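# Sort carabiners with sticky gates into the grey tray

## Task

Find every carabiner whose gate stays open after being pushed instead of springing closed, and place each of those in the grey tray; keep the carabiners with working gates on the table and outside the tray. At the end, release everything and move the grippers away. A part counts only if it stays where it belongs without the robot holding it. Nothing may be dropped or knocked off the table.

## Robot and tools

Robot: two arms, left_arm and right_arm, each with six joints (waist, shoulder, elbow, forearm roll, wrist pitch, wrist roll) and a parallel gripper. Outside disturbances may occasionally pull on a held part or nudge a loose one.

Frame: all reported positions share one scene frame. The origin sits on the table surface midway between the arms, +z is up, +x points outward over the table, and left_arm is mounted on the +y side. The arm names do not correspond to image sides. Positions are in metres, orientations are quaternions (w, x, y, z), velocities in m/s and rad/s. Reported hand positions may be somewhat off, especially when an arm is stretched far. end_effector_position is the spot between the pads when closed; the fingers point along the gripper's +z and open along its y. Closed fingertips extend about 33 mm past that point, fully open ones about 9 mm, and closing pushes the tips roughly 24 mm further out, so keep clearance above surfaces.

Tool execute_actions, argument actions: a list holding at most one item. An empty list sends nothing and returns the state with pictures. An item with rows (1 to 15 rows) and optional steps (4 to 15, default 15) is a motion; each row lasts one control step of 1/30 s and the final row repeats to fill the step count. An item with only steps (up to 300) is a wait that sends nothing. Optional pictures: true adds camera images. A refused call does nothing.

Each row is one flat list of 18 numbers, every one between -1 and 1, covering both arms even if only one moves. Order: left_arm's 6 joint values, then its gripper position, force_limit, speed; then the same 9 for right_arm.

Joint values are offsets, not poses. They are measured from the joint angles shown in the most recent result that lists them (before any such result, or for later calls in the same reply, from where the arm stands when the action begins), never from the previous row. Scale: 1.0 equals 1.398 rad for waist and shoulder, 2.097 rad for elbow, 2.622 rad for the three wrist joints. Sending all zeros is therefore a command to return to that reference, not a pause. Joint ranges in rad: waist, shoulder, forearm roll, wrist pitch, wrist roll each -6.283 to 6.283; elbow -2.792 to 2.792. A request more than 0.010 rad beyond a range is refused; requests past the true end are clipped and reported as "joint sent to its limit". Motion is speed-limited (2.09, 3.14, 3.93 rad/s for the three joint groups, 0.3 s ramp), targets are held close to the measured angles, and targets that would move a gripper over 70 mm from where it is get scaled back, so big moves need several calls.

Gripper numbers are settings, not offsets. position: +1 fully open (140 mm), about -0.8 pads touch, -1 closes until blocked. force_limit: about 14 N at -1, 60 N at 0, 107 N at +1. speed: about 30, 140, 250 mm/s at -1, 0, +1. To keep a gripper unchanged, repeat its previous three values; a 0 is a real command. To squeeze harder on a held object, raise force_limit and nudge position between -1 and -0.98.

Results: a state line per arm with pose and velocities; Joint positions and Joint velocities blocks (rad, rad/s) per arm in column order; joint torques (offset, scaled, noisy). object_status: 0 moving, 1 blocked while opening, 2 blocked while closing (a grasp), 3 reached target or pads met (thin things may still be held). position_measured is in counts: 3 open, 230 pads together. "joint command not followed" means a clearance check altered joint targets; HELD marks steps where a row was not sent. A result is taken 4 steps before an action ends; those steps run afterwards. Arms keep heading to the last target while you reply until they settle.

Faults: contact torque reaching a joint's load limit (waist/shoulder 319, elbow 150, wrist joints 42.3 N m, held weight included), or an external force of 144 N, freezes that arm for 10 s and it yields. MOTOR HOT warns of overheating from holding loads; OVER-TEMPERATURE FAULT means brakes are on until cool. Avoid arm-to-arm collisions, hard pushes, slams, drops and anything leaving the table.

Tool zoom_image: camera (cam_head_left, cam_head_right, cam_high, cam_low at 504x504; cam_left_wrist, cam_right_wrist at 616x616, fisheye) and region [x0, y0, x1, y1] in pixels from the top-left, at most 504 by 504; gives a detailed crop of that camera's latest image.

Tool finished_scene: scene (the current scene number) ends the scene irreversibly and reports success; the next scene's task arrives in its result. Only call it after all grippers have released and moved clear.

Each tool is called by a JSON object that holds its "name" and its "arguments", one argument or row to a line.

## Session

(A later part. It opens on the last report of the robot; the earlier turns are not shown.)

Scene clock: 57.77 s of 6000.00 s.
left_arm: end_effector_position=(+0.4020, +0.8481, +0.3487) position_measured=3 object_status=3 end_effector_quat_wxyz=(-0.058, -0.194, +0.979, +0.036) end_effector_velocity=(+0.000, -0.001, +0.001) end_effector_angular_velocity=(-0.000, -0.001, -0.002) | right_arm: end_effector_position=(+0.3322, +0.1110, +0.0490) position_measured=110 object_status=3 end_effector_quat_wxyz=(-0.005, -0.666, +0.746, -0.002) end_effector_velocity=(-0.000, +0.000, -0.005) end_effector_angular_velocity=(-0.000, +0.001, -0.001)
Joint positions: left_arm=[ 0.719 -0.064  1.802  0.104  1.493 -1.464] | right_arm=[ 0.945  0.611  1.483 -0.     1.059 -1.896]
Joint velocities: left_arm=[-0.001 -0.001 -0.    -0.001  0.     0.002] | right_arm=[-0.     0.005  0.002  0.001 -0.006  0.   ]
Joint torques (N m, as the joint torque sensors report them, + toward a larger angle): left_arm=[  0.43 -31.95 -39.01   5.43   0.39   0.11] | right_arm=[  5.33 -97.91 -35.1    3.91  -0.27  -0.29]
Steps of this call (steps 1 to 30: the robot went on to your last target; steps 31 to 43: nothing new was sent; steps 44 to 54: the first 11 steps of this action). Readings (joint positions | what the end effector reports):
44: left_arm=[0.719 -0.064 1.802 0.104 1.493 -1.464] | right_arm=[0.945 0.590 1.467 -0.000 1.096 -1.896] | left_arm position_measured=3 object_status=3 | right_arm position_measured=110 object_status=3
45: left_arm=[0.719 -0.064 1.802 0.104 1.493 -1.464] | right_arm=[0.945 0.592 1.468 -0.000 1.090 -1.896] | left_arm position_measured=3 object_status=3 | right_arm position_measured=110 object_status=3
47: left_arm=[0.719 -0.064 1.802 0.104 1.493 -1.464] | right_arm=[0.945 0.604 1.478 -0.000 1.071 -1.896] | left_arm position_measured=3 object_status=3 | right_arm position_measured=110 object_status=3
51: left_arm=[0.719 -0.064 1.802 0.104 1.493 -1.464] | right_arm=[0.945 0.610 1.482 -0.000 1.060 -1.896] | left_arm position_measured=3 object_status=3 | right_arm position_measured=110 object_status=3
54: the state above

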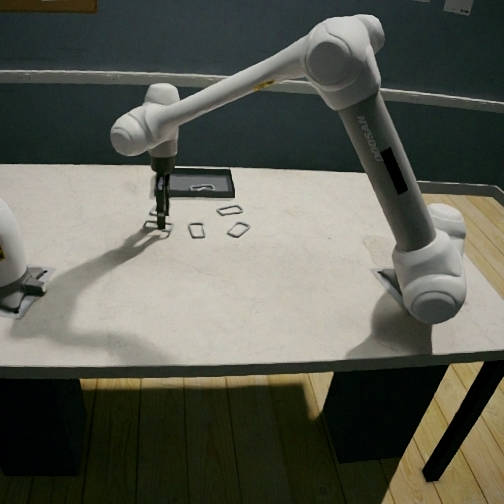

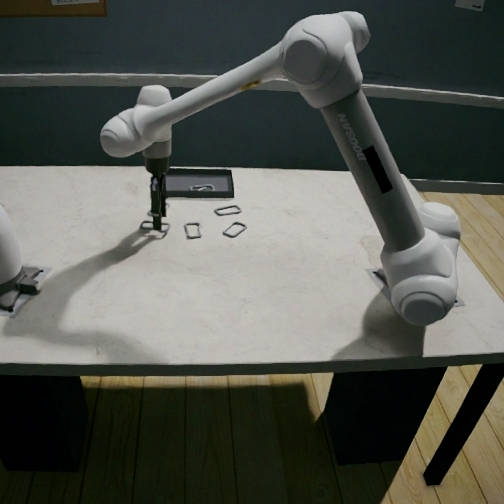

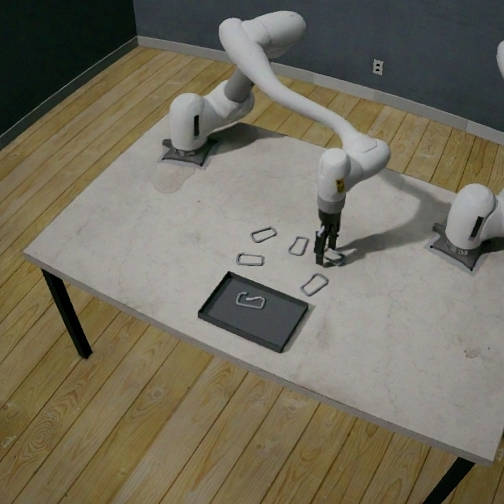

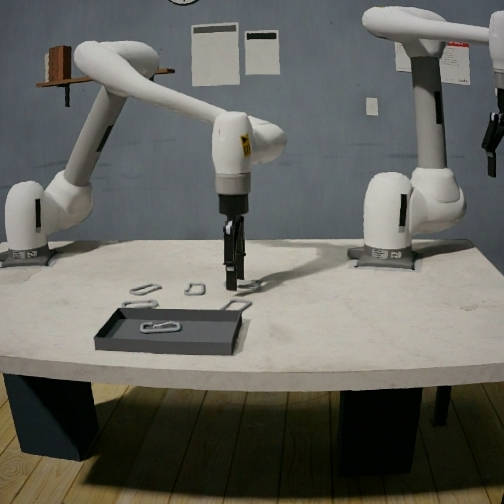

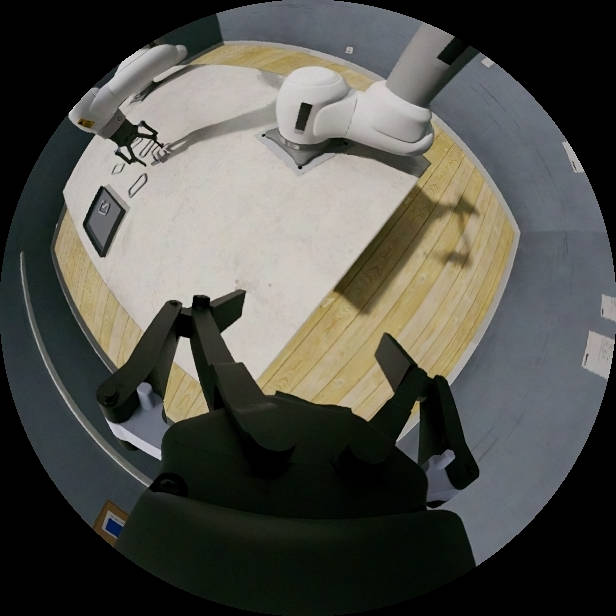

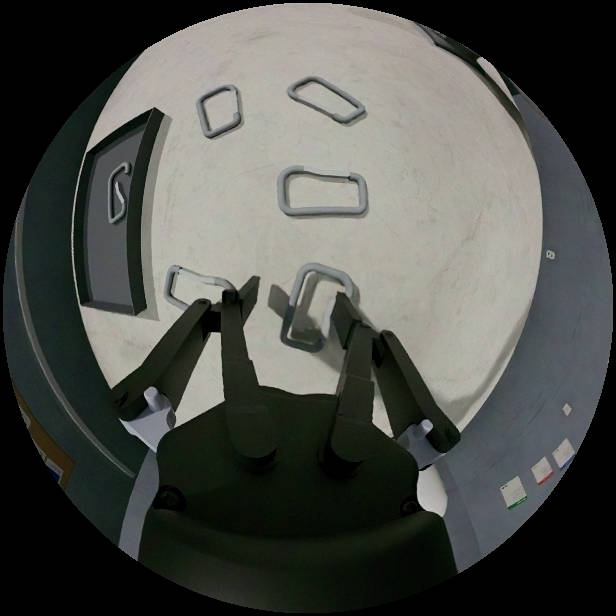

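{"name": "execute_actions", "arguments": {
  "actions": [
    {"rows":[[0,0,0,0,0,0,1,0,0,0,0,0,0,0,0,-0.4,0,-0.6]],"steps":15}
  ],
  "pictures": true
}}

{"name": "zoom_image", "arguments": {
  "camera": "cam_low",
  "region": [190,220,310,320]
}}

{"name": "zoom_image", "arguments": {
  "camera": "cam_right_wrist",
  "region": [200,180,420,400]
}}

Scene clock: 58.30 s of 6000.00 s.
left_arm: end_effector_position=(+0.4020, +0.8481, +0.3487) position_measured=3 object_status=3 end_effector_quat_wxyz=(-0.058, -0.194, +0.979, +0.036) end_effector_velocity=(-0.000, +0.001, -0.000) end_effector_angular_velocity=(+0.000, +0.001, -0.001) | right_arm: end_effector_position=(+0.3321, +0.1109, +0.0488) position_measured=147 object_status=0 end_effector_quat_wxyz=(-0.005, -0.666, +0.746, -0.002) end_effector_velocity=(-0.000, +0.000, -0.000) end_effector_angular_velocity=(-0.000, +0.001, -0.000)
Joint positions: left_arm=[ 0.719 -0.064  1.802  0.104  1.493 -1.464] | right_arm=[ 0.945  0.611  1.483 -0.     1.059 -1.896]
Joint velocities: left_arm=[ 0.001  0.     0.     0.001 -0.     0.002] | right_arm=[ 0.     0.001 -0.001  0.001  0.    -0.   ]
Joint torques (N m, as the joint torque sensors report them, + toward a larger angle): left_arm=[  0.06 -32.29 -39.14   5.4    0.37   0.04] | right_arm=[  2.59 -96.4  -35.12   3.96   0.13  -0.4 ]
Steps of this call (steps 1 to 4: the last 4 steps of your previous action; step 5: the robot went on to your last target; steps 6 to 16: the first 11 steps of this action). Readings (joint positions | what the end effector reports):
6: left_arm=[0.719 -0.064 1.802 0.104 1.493 -1.464] | right_arm=[0.945 0.611 1.483 -0.000 1.058 -1.896] | left_arm position_measured=3 object_status=3 | right_arm position_measured=110 object_status=0
7: left_arm=[0.719 -0.064 1.802 0.104 1.493 -1.464] | right_arm=[0.945 0.611 1.483 -0.000 1.058 -1.896] | left_arm position_measured=3 object_status=3 | right_arm position_measured=111 object_status=0
9: left_arm=[0.719 -0.064 1.802 0.104 1.493 -1.464] | right_arm=[0.945 0.611 1.483 -0.000 1.058 -1.896] | left_arm position_measured=3 object_status=3 | right_arm position_measured=119 object_status=0
13: left_arm=[0.719 -0.064 1.802 0.104 1.493 -1.464] | right_arm=[0.945 0.611 1.483 -0.000 1.059 -1.896] | left_arm position_measured=3 object_status=3 | right_arm position_measured=135 object_status=0
16: the state above

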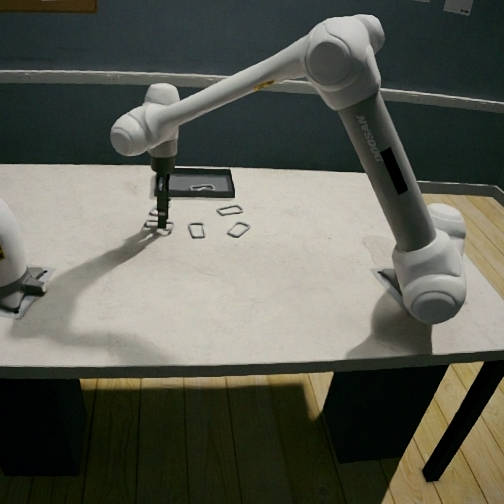

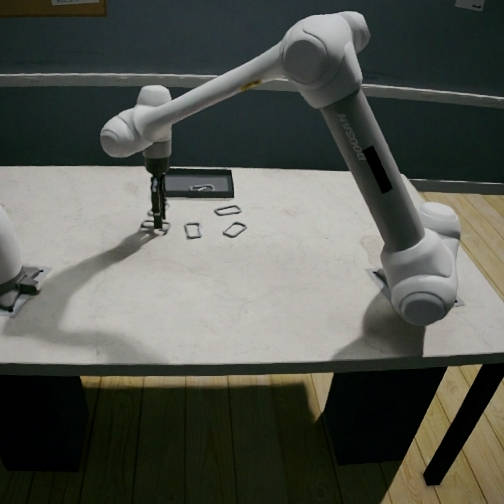

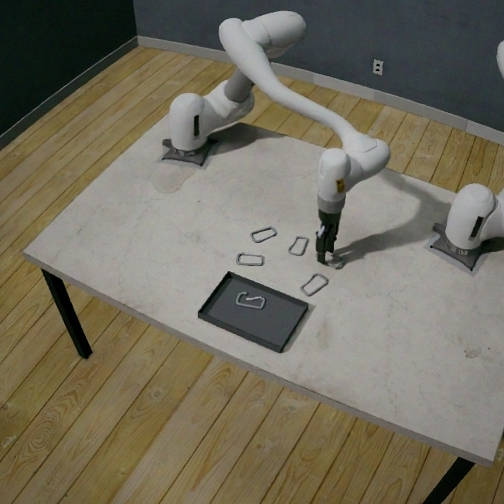

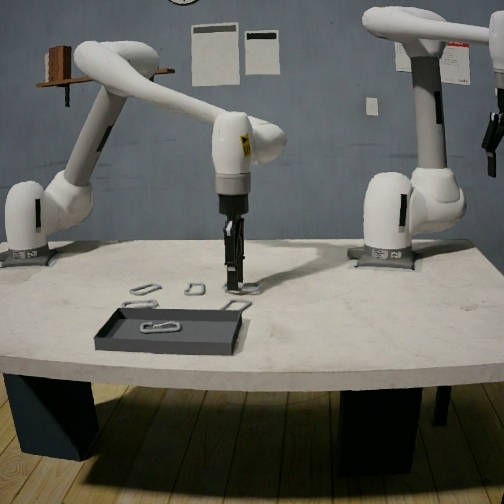

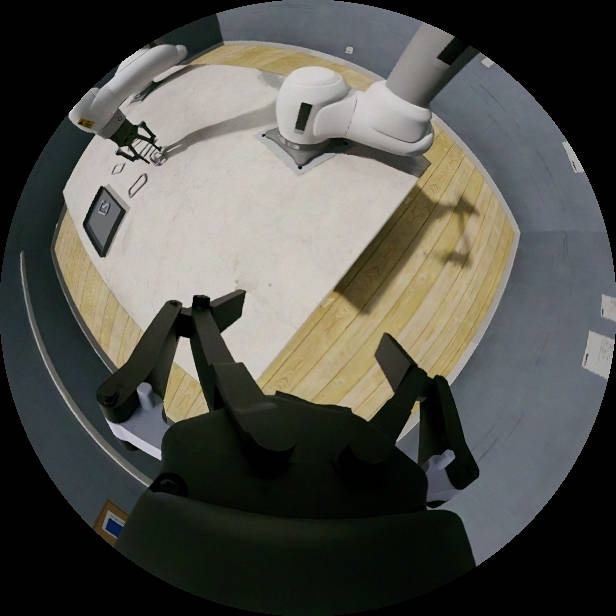

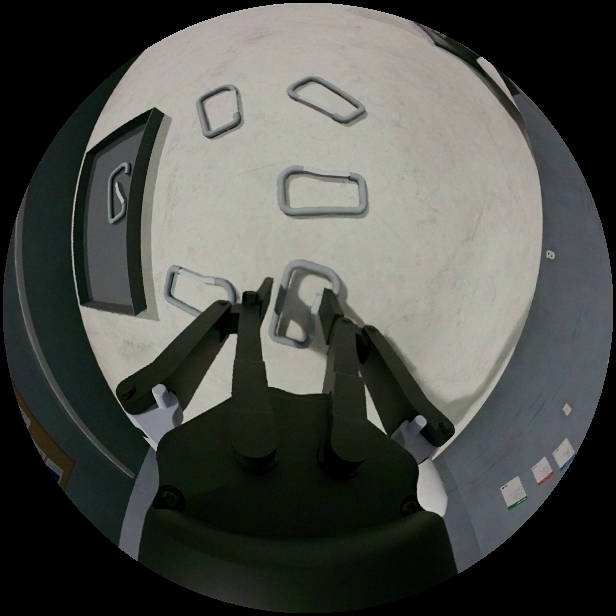

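Region (190, 220, 310, 320) of cam_low's 504x504 image, scaled by 4.200, with more detail than that image has.

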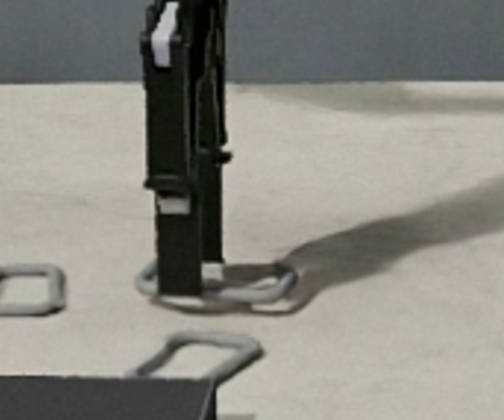

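Region (200, 180, 420, 400) of cam_right_wrist's 616x616 image, scaled by 2.291, with more detail than that image has.

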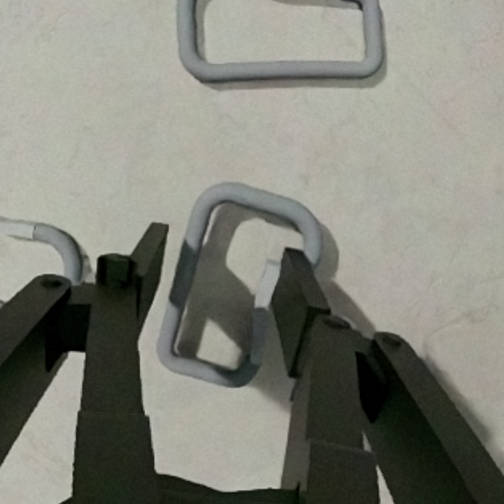

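{"name": "execute_actions", "arguments": {
  "actions": [
    {"steps":10}
  ],
  "pictures": true
}}

{"name": "zoom_image", "arguments": {
  "camera": "cam_low",
  "region": [190,220,310,320]
}}

{"name": "zoom_image", "arguments": {
  "camera": "cam_right_wrist",
  "region": [200,180,420,400]
}}

Scene clock: 58.63 s of 6000.00 s.
left_arm: end_effector_position=(+0.4020, +0.8481, +0.3487) position_measured=3 object_status=3 end_effector_quat_wxyz=(-0.058, -0.194, +0.979, +0.036) end_effector_velocity=(+0.000, -0.000, -0.000) end_effector_angular_velocity=(-0.000, -0.000, +0.000) | right_arm: end_effector_position=(+0.3322, +0.1110, +0.0490) position_measured=179 object_status=0 end_effector_quat_wxyz=(-0.005, -0.666, +0.746, -0.002) end_effector_velocity=(+0.000, -0.000, +0.001) end_effector_angular_velocity=(+0.000, -0.001, +0.001)
Joint positions: left_arm=[ 0.719 -0.064  1.802  0.104  1.493 -1.464] | right_arm=[ 0.945  0.611  1.483 -0.     1.059 -1.896]
Joint velocities: left_arm=[-0.     0.    -0.    -0.001 -0.    -0.   ] | right_arm=[-0.    -0.001  0.    -0.001  0.    -0.001]
Joint torques (N m, as the joint torque sensors report them, + toward a larger angle): left_arm=[ -0.59 -31.94 -39.05   5.41   0.34   0.11] | right_arm=[  1.34 -97.87 -34.83   3.54  -0.05  -0.18]
Kept back: nothing.
Steps of this call (steps 1 to 4: the last 4 steps of your previous action; steps 5 to 10: the robot went on to your last target). Readings (joint positions | what the end effector reports):
1: left_arm=[0.719 -0.064 1.802 0.104 1.493 -1.464] | right_arm=[0.945 0.611 1.483 -0.000 1.059 -1.896] | left_arm position_measured=3 object_status=3 | right_arm position_measured=151 object_status=0
2: left_arm=[0.719 -0.064 1.802 0.104 1.493 -1.464] | right_arm=[0.945 0.611 1.483 -0.000 1.059 -1.896] | left_arm position_measured=3 object_status=3 | right_arm position_measured=155 object_status=0
4: left_arm=[0.719 -0.064 1.802 0.104 1.493 -1.464] | right_arm=[0.945 0.611 1.483 -0.000 1.059 -1.896] | left_arm position_measured=3 object_status=3 | right_arm position_measured=163 object_status=0
8: left_arm=[0.719 -0.064 1.802 0.104 1.493 -1.464] | right_arm=[0.945 0.611 1.483 -0.000 1.059 -1.896] | left_arm position_measured=3 object_status=3 | right_arm position_measured=178 object_status=0
10: the state above

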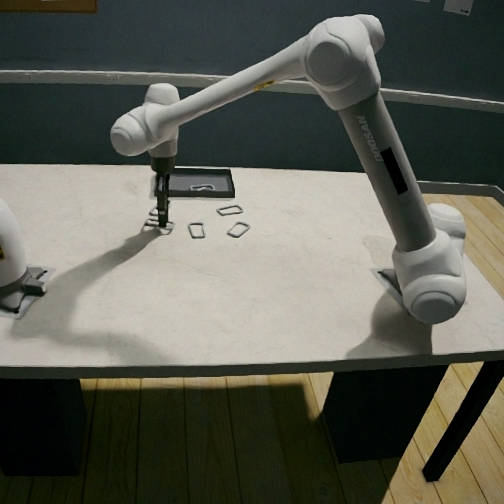

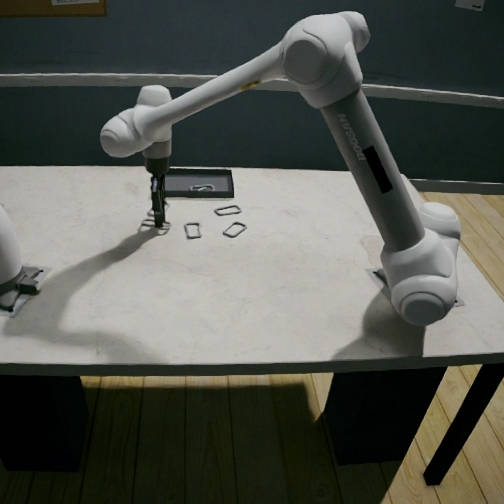

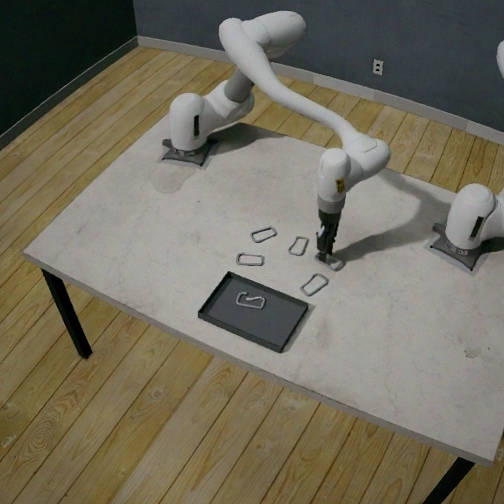

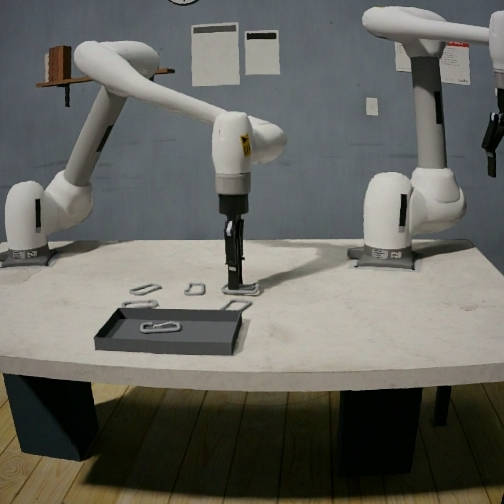

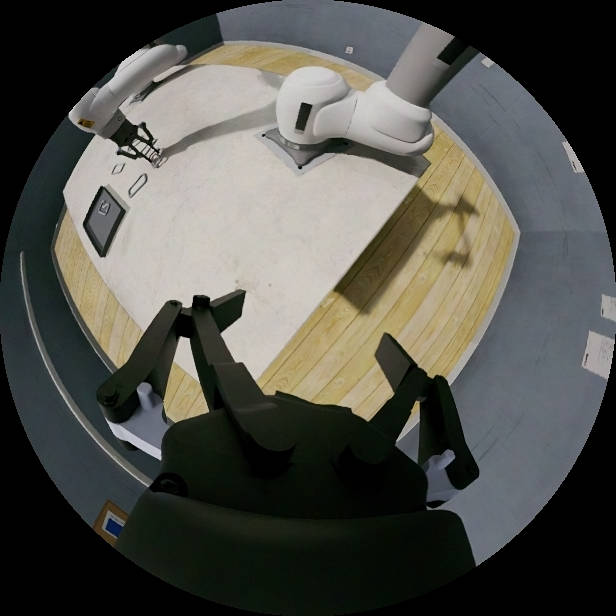

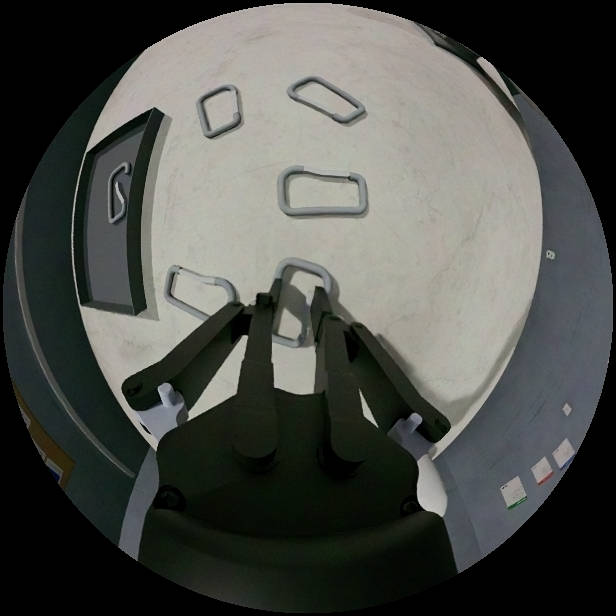

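Region (190, 220, 310, 320) of cam_low's 504x504 image, scaled by 4.200, with more detail than that image has.

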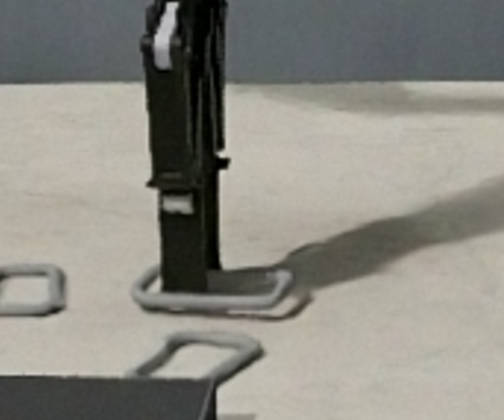

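Region (200, 180, 420, 400) of cam_right_wrist's 616x616 image, scaled by 2.291, with more detail than that image has.

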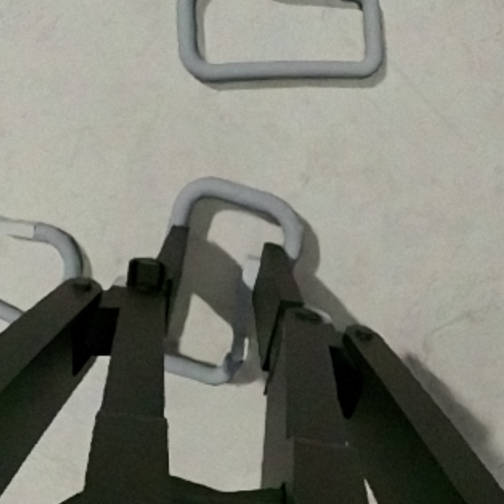

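{"name": "execute_actions", "arguments": {
  "actions": [
    {"rows":[[0,0,0,0,0,0,1,0,0,0,-0.006,-0.003,0,0.0056,0,-0.55,0,-0.6]],"steps":15}
  ],
  "pictures": true
}}

{"name": "zoom_image", "arguments": {
  "camera": "cam_low",
  "region": [190,220,310,320]
}}

{"name": "zoom_image", "arguments": {
  "camera": "cam_right_wrist",
  "region": [200,180,420,400]
}}

Scene clock: 59.20 s of 6000.00 s.
left_arm: end_effector_position=(+0.4020, +0.8481, +0.3487) position_measured=3 object_status=3 end_effector_quat_wxyz=(-0.058, -0.194, +0.979, +0.036) end_effector_velocity=(+0.000, -0.000, -0.001) end_effector_angular_velocity=(-0.001, +0.001, -0.002) | right_arm: end_effector_position=(+0.3321, +0.1107, +0.0590) position_measured=199 object_status=0 end_effector_quat_wxyz=(-0.005, -0.666, +0.746, -0.002) end_effector_velocity=(-0.000, +0.000, +0.000) end_effector_angular_velocity=(-0.001, +0.002, -0.002)
Joint positions: left_arm=[ 0.719 -0.064  1.802  0.104  1.493 -1.464] | right_arm=[ 0.945  0.602  1.477 -0.     1.073 -1.896]
Joint velocities: left_arm=[-0.     0.001 -0.    -0.001 -0.     0.001] | right_arm=[-0.     0.    -0.001  0.002  0.002  0.001]
Joint torques (N m, as the joint torque sensors report them, + toward a larger angle): left_arm=[ -0.33 -31.94 -39.08   5.4    0.38   0.07] | right_arm=[  2.59 -96.97 -35.14   3.71  -0.21  -0.05]
Steps of this call (steps 1 to 6: the robot went on to your last target; steps 7 to 17: the first 11 steps of this action). Readings (joint positions | what the end effector reports):
7: left_arm=[0.719 -0.064 1.802 0.104 1.493 -1.464] | right_arm=[0.945 0.610 1.483 -0.000 1.059 -1.896] | left_arm position_measured=3 object_status=3 | right_arm position_measured=179 object_status=0
8: left_arm=[0.719 -0.064 1.802 0.104 1.493 -1.464] | right_arm=[0.945 0.609 1.482 -0.000 1.062 -1.896] | left_arm position_measured=3 object_status=3 | right_arm position_measured=180 object_status=0
10: left_arm=[0.719 -0.064 1.802 0.104 1.493 -1.464] | right_arm=[0.945 0.605 1.478 -0.000 1.069 -1.896] | left_arm position_measured=3 object_status=3 | right_arm position_measured=188 object_status=0
14: left_arm=[0.719 -0.064 1.802 0.104 1.493 -1.464] | right_arm=[0.945 0.603 1.477 -0.000 1.073 -1.896] | left_arm position_measured=3 object_status=3 | right_arm position_measured=199 object_status=0
17: the state above

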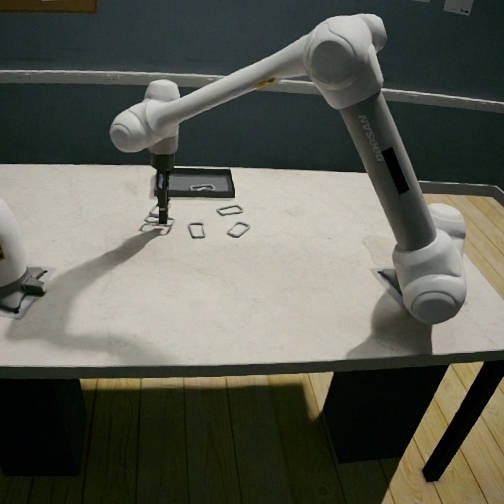

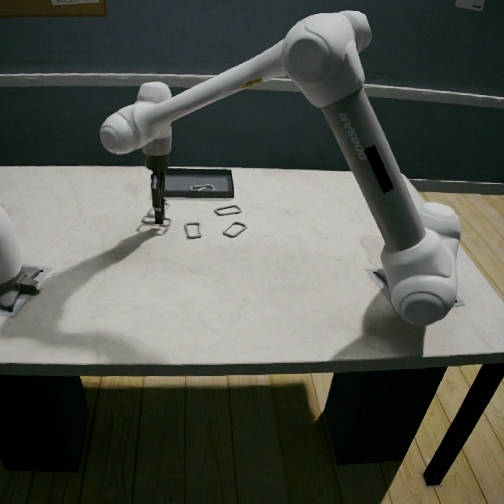

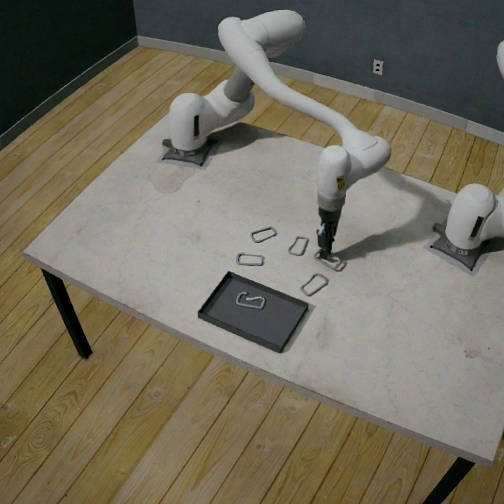

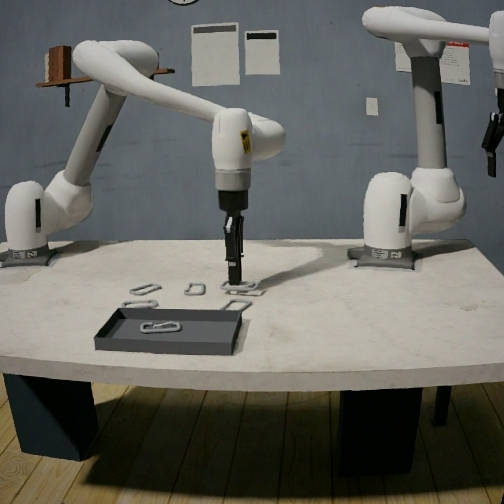

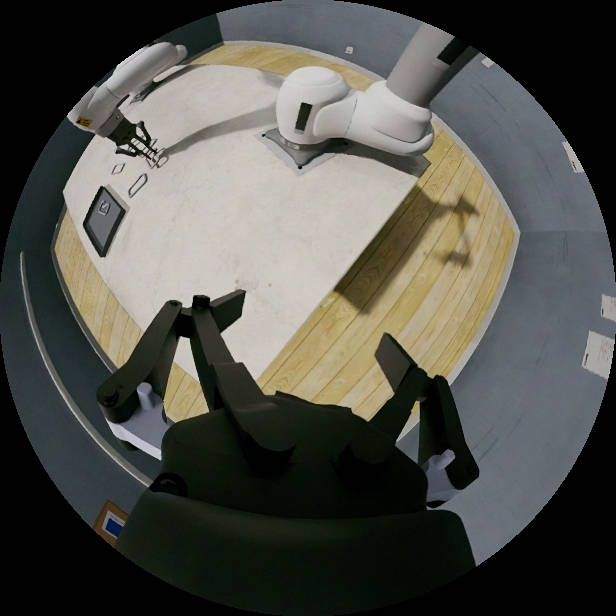

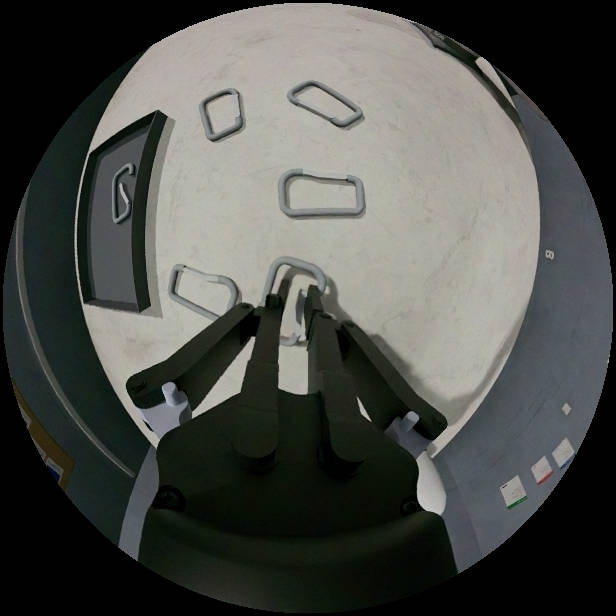

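Region (190, 220, 310, 320) of cam_low's 504x504 image, scaled by 4.200, with more detail than that image has.

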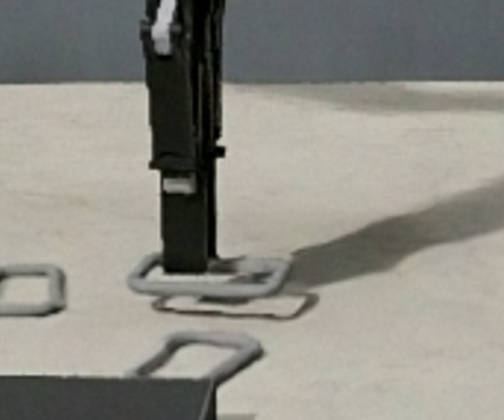

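Region (200, 180, 420, 400) of cam_right_wrist's 616x616 image, scaled by 2.291, with more detail than that image has.

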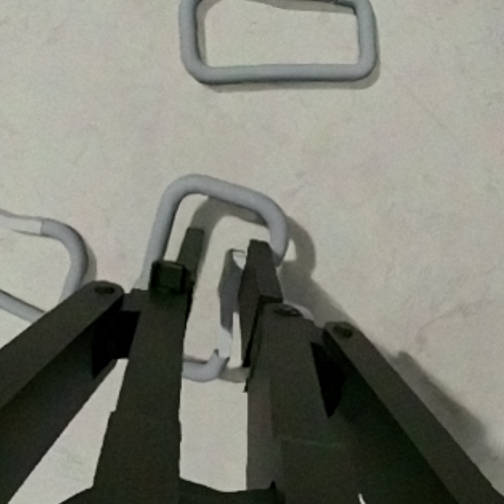

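{"name": "execute_actions", "arguments": {
  "actions": [
    {"rows":[[0,0,0,0,0,0,1,0,0,0,0.0107,0.0054,0,-0.010,0,-0.55,0,-0.6]],"steps":15}
  ],
  "pictures": true
}}

{"name": "zoom_image", "arguments": {
  "camera": "cam_low",
  "region": [190,220,310,320]
}}

{"name": "zoom_image", "arguments": {
  "camera": "cam_right_wrist",
  "region": [200,180,420,400]
}}

Scene clock: 60.20 s of 6000.00 s.
left_arm: end_effector_position=(+0.4020, +0.8481, +0.3487) position_measured=3 object_status=3 end_effector_quat_wxyz=(-0.058, -0.194, +0.979, +0.036) end_effector_velocity=(+0.000, -0.000, -0.000) end_effector_angular_velocity=(-0.001, +0.001, +0.000) | right_arm: end_effector_position=(+0.3322, +0.1110, +0.0412) position_measured=199 object_status=3 end_effector_quat_wxyz=(-0.005, -0.666, +0.746, -0.002) end_effector_velocity=(+0.000, -0.001, -0.004) end_effector_angular_velocity=(-0.002, +0.000, +0.001)
Joint positions: left_arm=[ 0.719 -0.064  1.802  0.104  1.493 -1.464] | right_arm=[ 0.945  0.617  1.488 -0.     1.047 -1.896]
Joint velocities: left_arm=[-0.001  0.001  0.    -0.     0.    -0.001] | right_arm=[-0.     0.003  0.003 -0.001 -0.004 -0.001]
Joint torques (N m, as the joint torque sensors report them, + toward a larger angle): left_arm=[ -0.29 -32.13 -38.83   5.47   0.3    0.03] | right_arm=[  2.4  -97.79 -34.84   3.75  -0.06  -0.12]
Steps of this call (steps 1 to 4: the last 4 steps of your previous action; steps 5 to 15: the robot went on to your last target; steps 16 to 19: nothing new was sent; steps 20 to 30: the first 11 steps of this action). Readings (joint positions | what the end effector reports):
20: left_arm=[0.719 -0.064 1.802 0.104 1.493 -1.464] | right_arm=[0.945 0.602 1.476 -0.000 1.073 -1.896] | left_arm position_measured=3 object_status=3 | right_arm position_measured=199 object_status=3
21: left_arm=[0.719 -0.064 1.802 0.104 1.493 -1.464] | right_arm=[0.945 0.604 1.478 -0.000 1.069 -1.896] | left_arm position_measured=3 object_status=3 | right_arm position_measured=199 object_status=3
23: left_arm=[0.719 -0.064 1.802 0.104 1.493 -1.464] | right_arm=[0.945 0.612 1.484 -0.000 1.056 -1.896] | left_arm position_measured=3 object_status=3 | right_arm position_measured=199 object_status=3
27: left_arm=[0.719 -0.064 1.802 0.104 1.493 -1.464] | right_arm=[0.945 0.616 1.487 -0.000 1.048 -1.896] | left_arm position_measured=3 object_status=3 | right_arm position_measured=199 object_status=3
30: the state above

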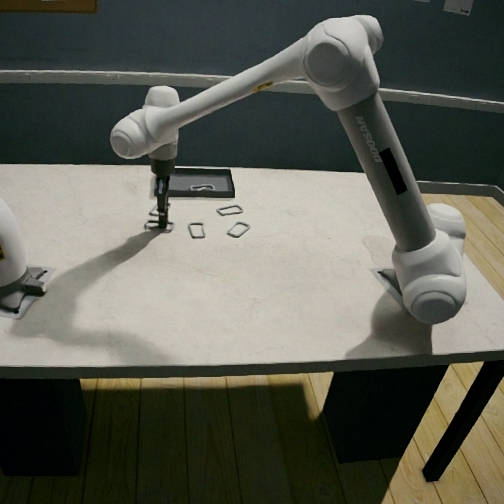

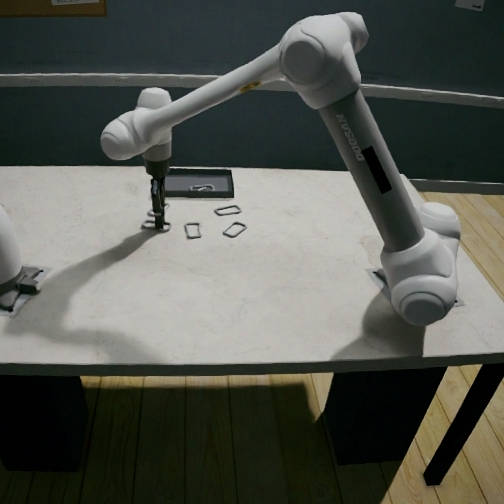

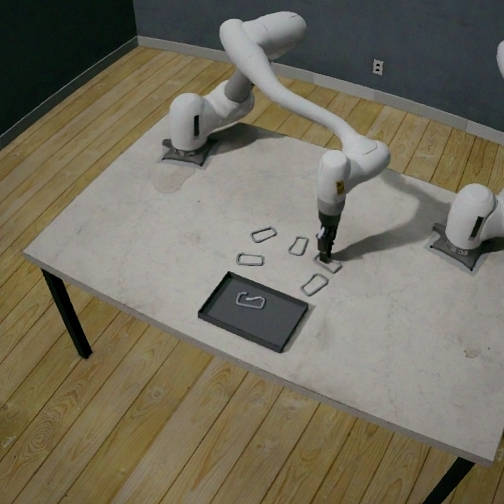

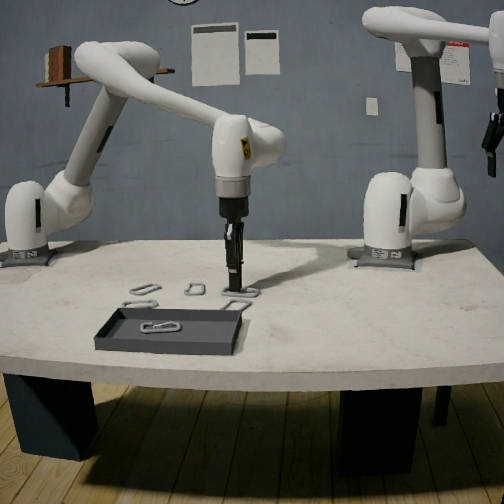

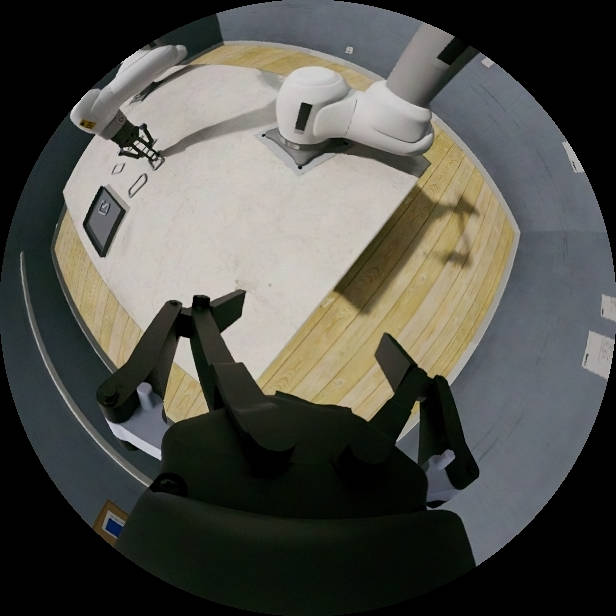

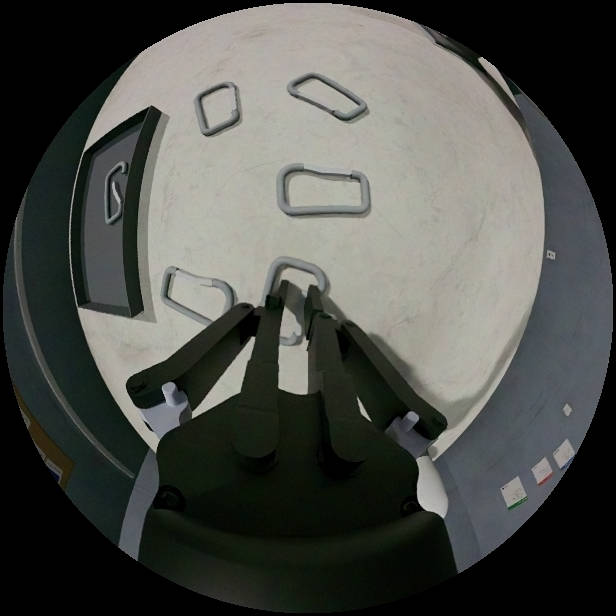

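Region (190, 220, 310, 320) of cam_low's 504x504 image, scaled by 4.200, with more detail than that image has.

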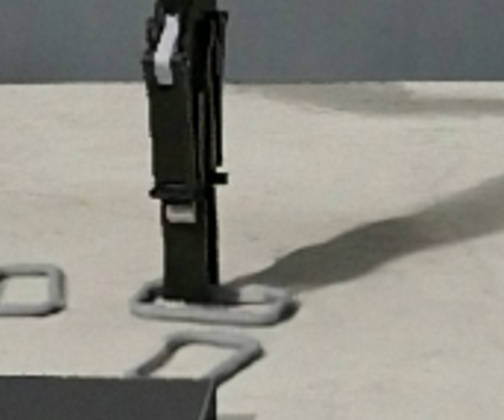

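Region (200, 180, 420, 400) of cam_right_wrist's 616x616 image, scaled by 2.291, with more detail than that image has.

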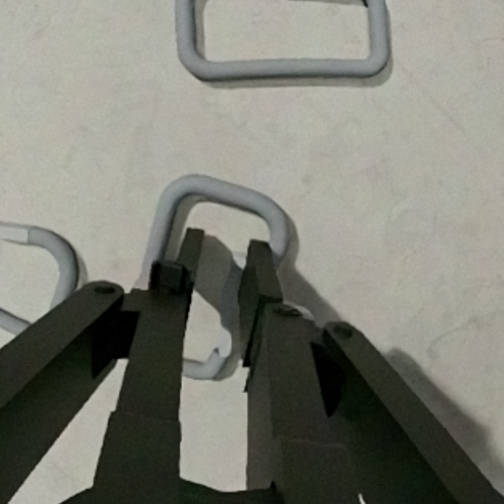

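{"name": "execute_actions", "arguments": {
  "actions": [
    {"rows":[[0,0,0,0,0,0,1,0,0,0,0.0017,0,0,-0.0009,0,-0.55,0,-0.6],[0,0,0,0,0,0,1,0,0,0,0.0017,0,0,-0.0009,0,-0.55,0,-0.6],[0,0,0,0,0,0,1,0,0,0,0.0017,0,0,-0.0009,0,-0.55,0,-0.6],[0,0,0,0,0,0,1,0,0,0,0.0017,0,0,-0.0009,0,-0.55,0,-0.6],[0,0,0,0,0,0,1,0,0,0,0.0025,0,0,-0.0013,0,-0.15,0,-0.7]],"steps":15}
  ]
}}

{"name": "execute_actions", "arguments": {
  "actions": [
    {"steps":15}
  ],
  "pictures": true
}}

{"name": "zoom_image", "arguments": {
  "camera": "cam_right_wrist",
  "region": [200,180,420,400]
}}

Scene clock: 60.80 s of 6000.00 s.
left_arm: end_effector_position=(+0.4020, +0.8481, +0.3487) position_measured=3 object_status=3 end_effector_quat_wxyz=(-0.058, -0.194, +0.979, +0.036) end_effector_velocity=(+0.000, -0.001, +0.000) end_effector_angular_velocity=(+0.001, +0.001, -0.004) | right_arm: end_effector_position=(+0.3325, +0.1116, +0.0383) position_measured=181 object_status=0 end_effector_quat_wxyz=(-0.005, -0.666, +0.746, -0.002) end_effector_velocity=(+0.000, +0.000, -0.001) end_effector_angular_velocity=(-0.001, -0.000, +0.000)
Joint positions: left_arm=[ 0.719 -0.064  1.802  0.104  1.493 -1.464] | right_arm=[ 0.945  0.62   1.488 -0.     1.044 -1.896]
Joint velocities: left_arm=[-0.003 -0.     0.     0.001  0.     0.001] | right_arm=[ 0.     0.001 -0.001 -0.001 -0.     0.001]
Joint torques (N m, as the joint torque sensors report them, + toward a larger angle): left_arm=[ -0.31 -32.43 -39.2    5.42   0.34   0.06] | right_arm=[  4.5  -96.69 -32.76   3.9   -0.07  -0.23]
Steps of this call (steps 1 to 4: the last 4 steps of your previous action; steps 5 to 7: the robot went on to your last target; steps 8 to 18: the first 11 steps of this action). Readings (joint positions | what the end effector reports):
8: left_arm=[0.719 -0.064 1.802 0.104 1.493 -1.464] | right_arm=[0.945 0.617 1.488 -0.000 1.047 -1.896] | left_arm position_measured=3 object_status=3 | right_arm position_measured=199 object_status=3
9: left_arm=[0.719 -0.064 1.802 0.104 1.493 -1.464] | right_arm=[0.945 0.618 1.488 -0.000 1.047 -1.896] | left_arm position_measured=3 object_status=3 | right_arm position_measured=199 object_status=3
11: left_arm=[0.719 -0.064 1.802 0.104 1.493 -1.464] | right_arm=[0.945 0.619 1.488 -0.000 1.046 -1.896] | left_arm position_measured=3 object_status=3 | right_arm position_measured=199 object_status=3
15: left_arm=[0.719 -0.064 1.802 0.104 1.493 -1.464] | right_arm=[0.945 0.620 1.488 -0.000 1.044 -1.896] | left_arm position_measured=3 object_status=3 | right_arm position_measured=191 object_status=0
18: the state above

Scene clock: 61.30 s of 6000.00 s.
left_arm: end_effector_position=(+0.4020, +0.8481, +0.3487) position_measured=3 object_status=3 end_effector_quat_wxyz=(-0.058, -0.194, +0.979, +0.036) end_effector_velocity=(+0.000, -0.001, -0.000) end_effector_angular_velocity=(-0.000, +0.000, +0.000) | right_arm: end_effector_position=(+0.3325, +0.1117, +0.0383) position_measured=179 object_status=1 end_effector_quat_wxyz=(-0.005, -0.666, +0.746, -0.002) end_effector_velocity=(-0.000, +0.001, +0.001) end_effector_angular_velocity=(+0.002, -0.000, -0.000)
Joint positions: left_arm=[ 0.719 -0.064  1.802  0.104  1.493 -1.464] | right_arm=[ 0.945  0.62   1.488 -0.     1.044 -1.896]
Joint velocities: left_arm=[-0.001  0.001  0.    -0.     0.    -0.002] | right_arm=[ 0.    -0.001 -0.001  0.     0.     0.   ]
Joint torques (N m, as the joint torque sensors report them, + toward a larger angle): left_arm=[ -0.19 -32.67 -39.36   5.39   0.31   0.17] | right_arm=[  2.87 -93.58 -33.12   3.93  -0.66  -0.2 ]
Kept back: nothing.
Steps of this call (steps 1 to 4: the last 4 steps of your previous action; steps 5 to 15: the robot went on to your last target). Readings (joint positions | what the end effector reports):
1: left_arm=[0.719 -0.064 1.802 0.104 1.493 -1.464] | right_arm=[0.945 0.620 1.488 -0.000 1.044 -1.896] | left_arm position_measured=3 object_status=3 | right_arm position_measured=179 object_status=0
2: left_arm=[0.719 -0.064 1.802 0.104 1.493 -1.464] | right_arm=[0.945 0.620 1.488 -0.000 1.044 -1.896] | left_arm position_measured=3 object_status=3 | right_arm position_measured=179 object_status=0
4: left_arm=[0.719 -0.064 1.802 0.104 1.493 -1.464] | right_arm=[0.945 0.620 1.488 -0.000 1.044 -1.896] | left_arm position_measured=3 object_status=3 | right_arm position_measured=179 object_status=0
8: left_arm=[0.719 -0.064 1.802 0.104 1.493 -1.464] | right_arm=[0.945 0.620 1.488 -0.000 1.044 -1.896] | left_arm position_measured=3 object_status=3 | right_arm position_measured=179 object_status=1
15: the state above
All arms were judged still, so your last target was given up. Only a new action makes them travel on or press farther. Fingers that are still opening or closing keep moving.

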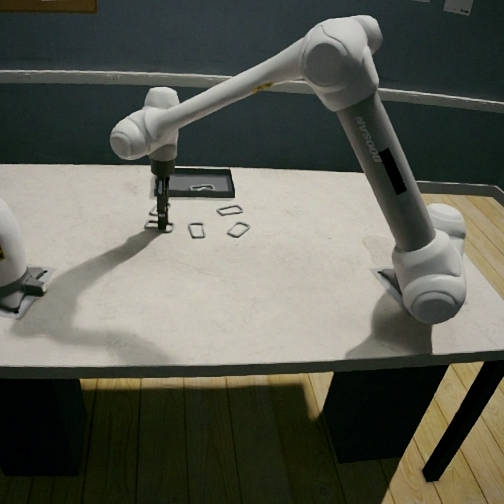

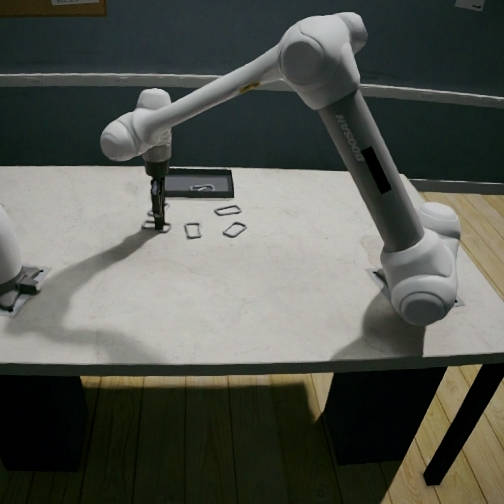

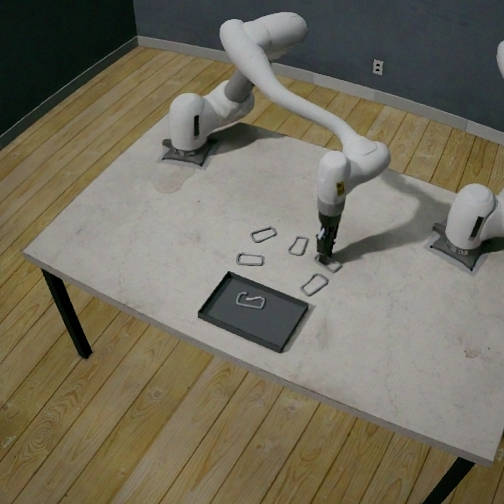

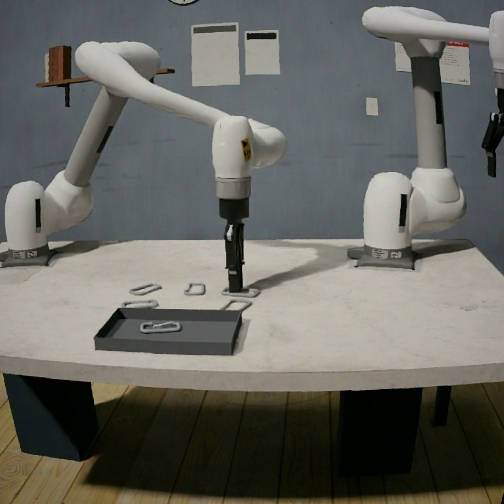

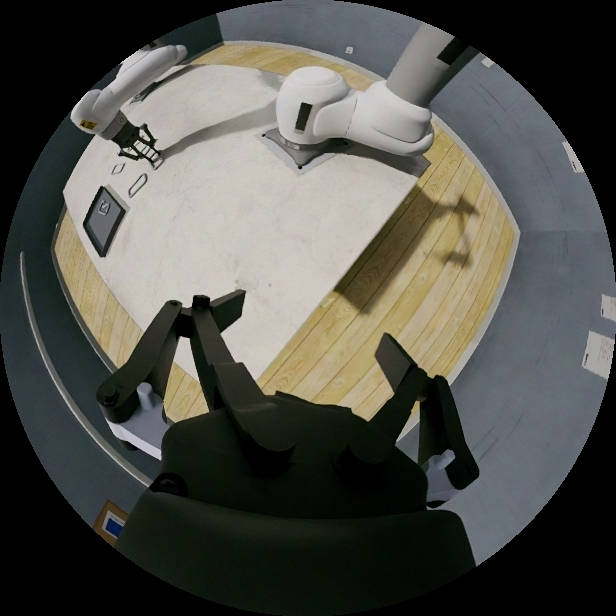

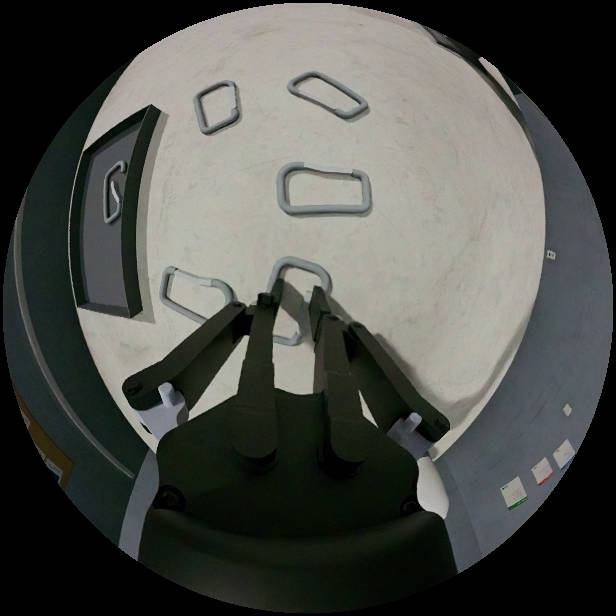

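Region (200, 180, 420, 400) of cam_right_wrist's 616x616 image, scaled by 2.291, with more detail than that image has.

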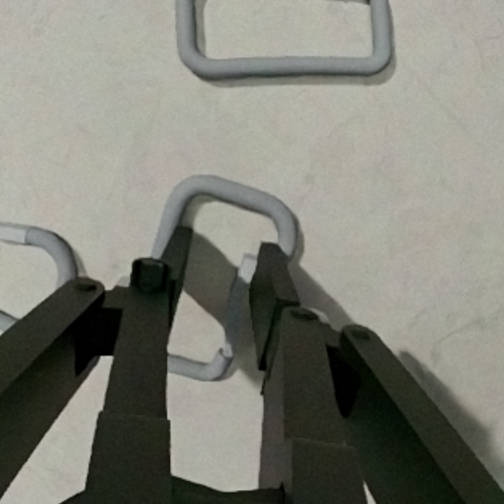

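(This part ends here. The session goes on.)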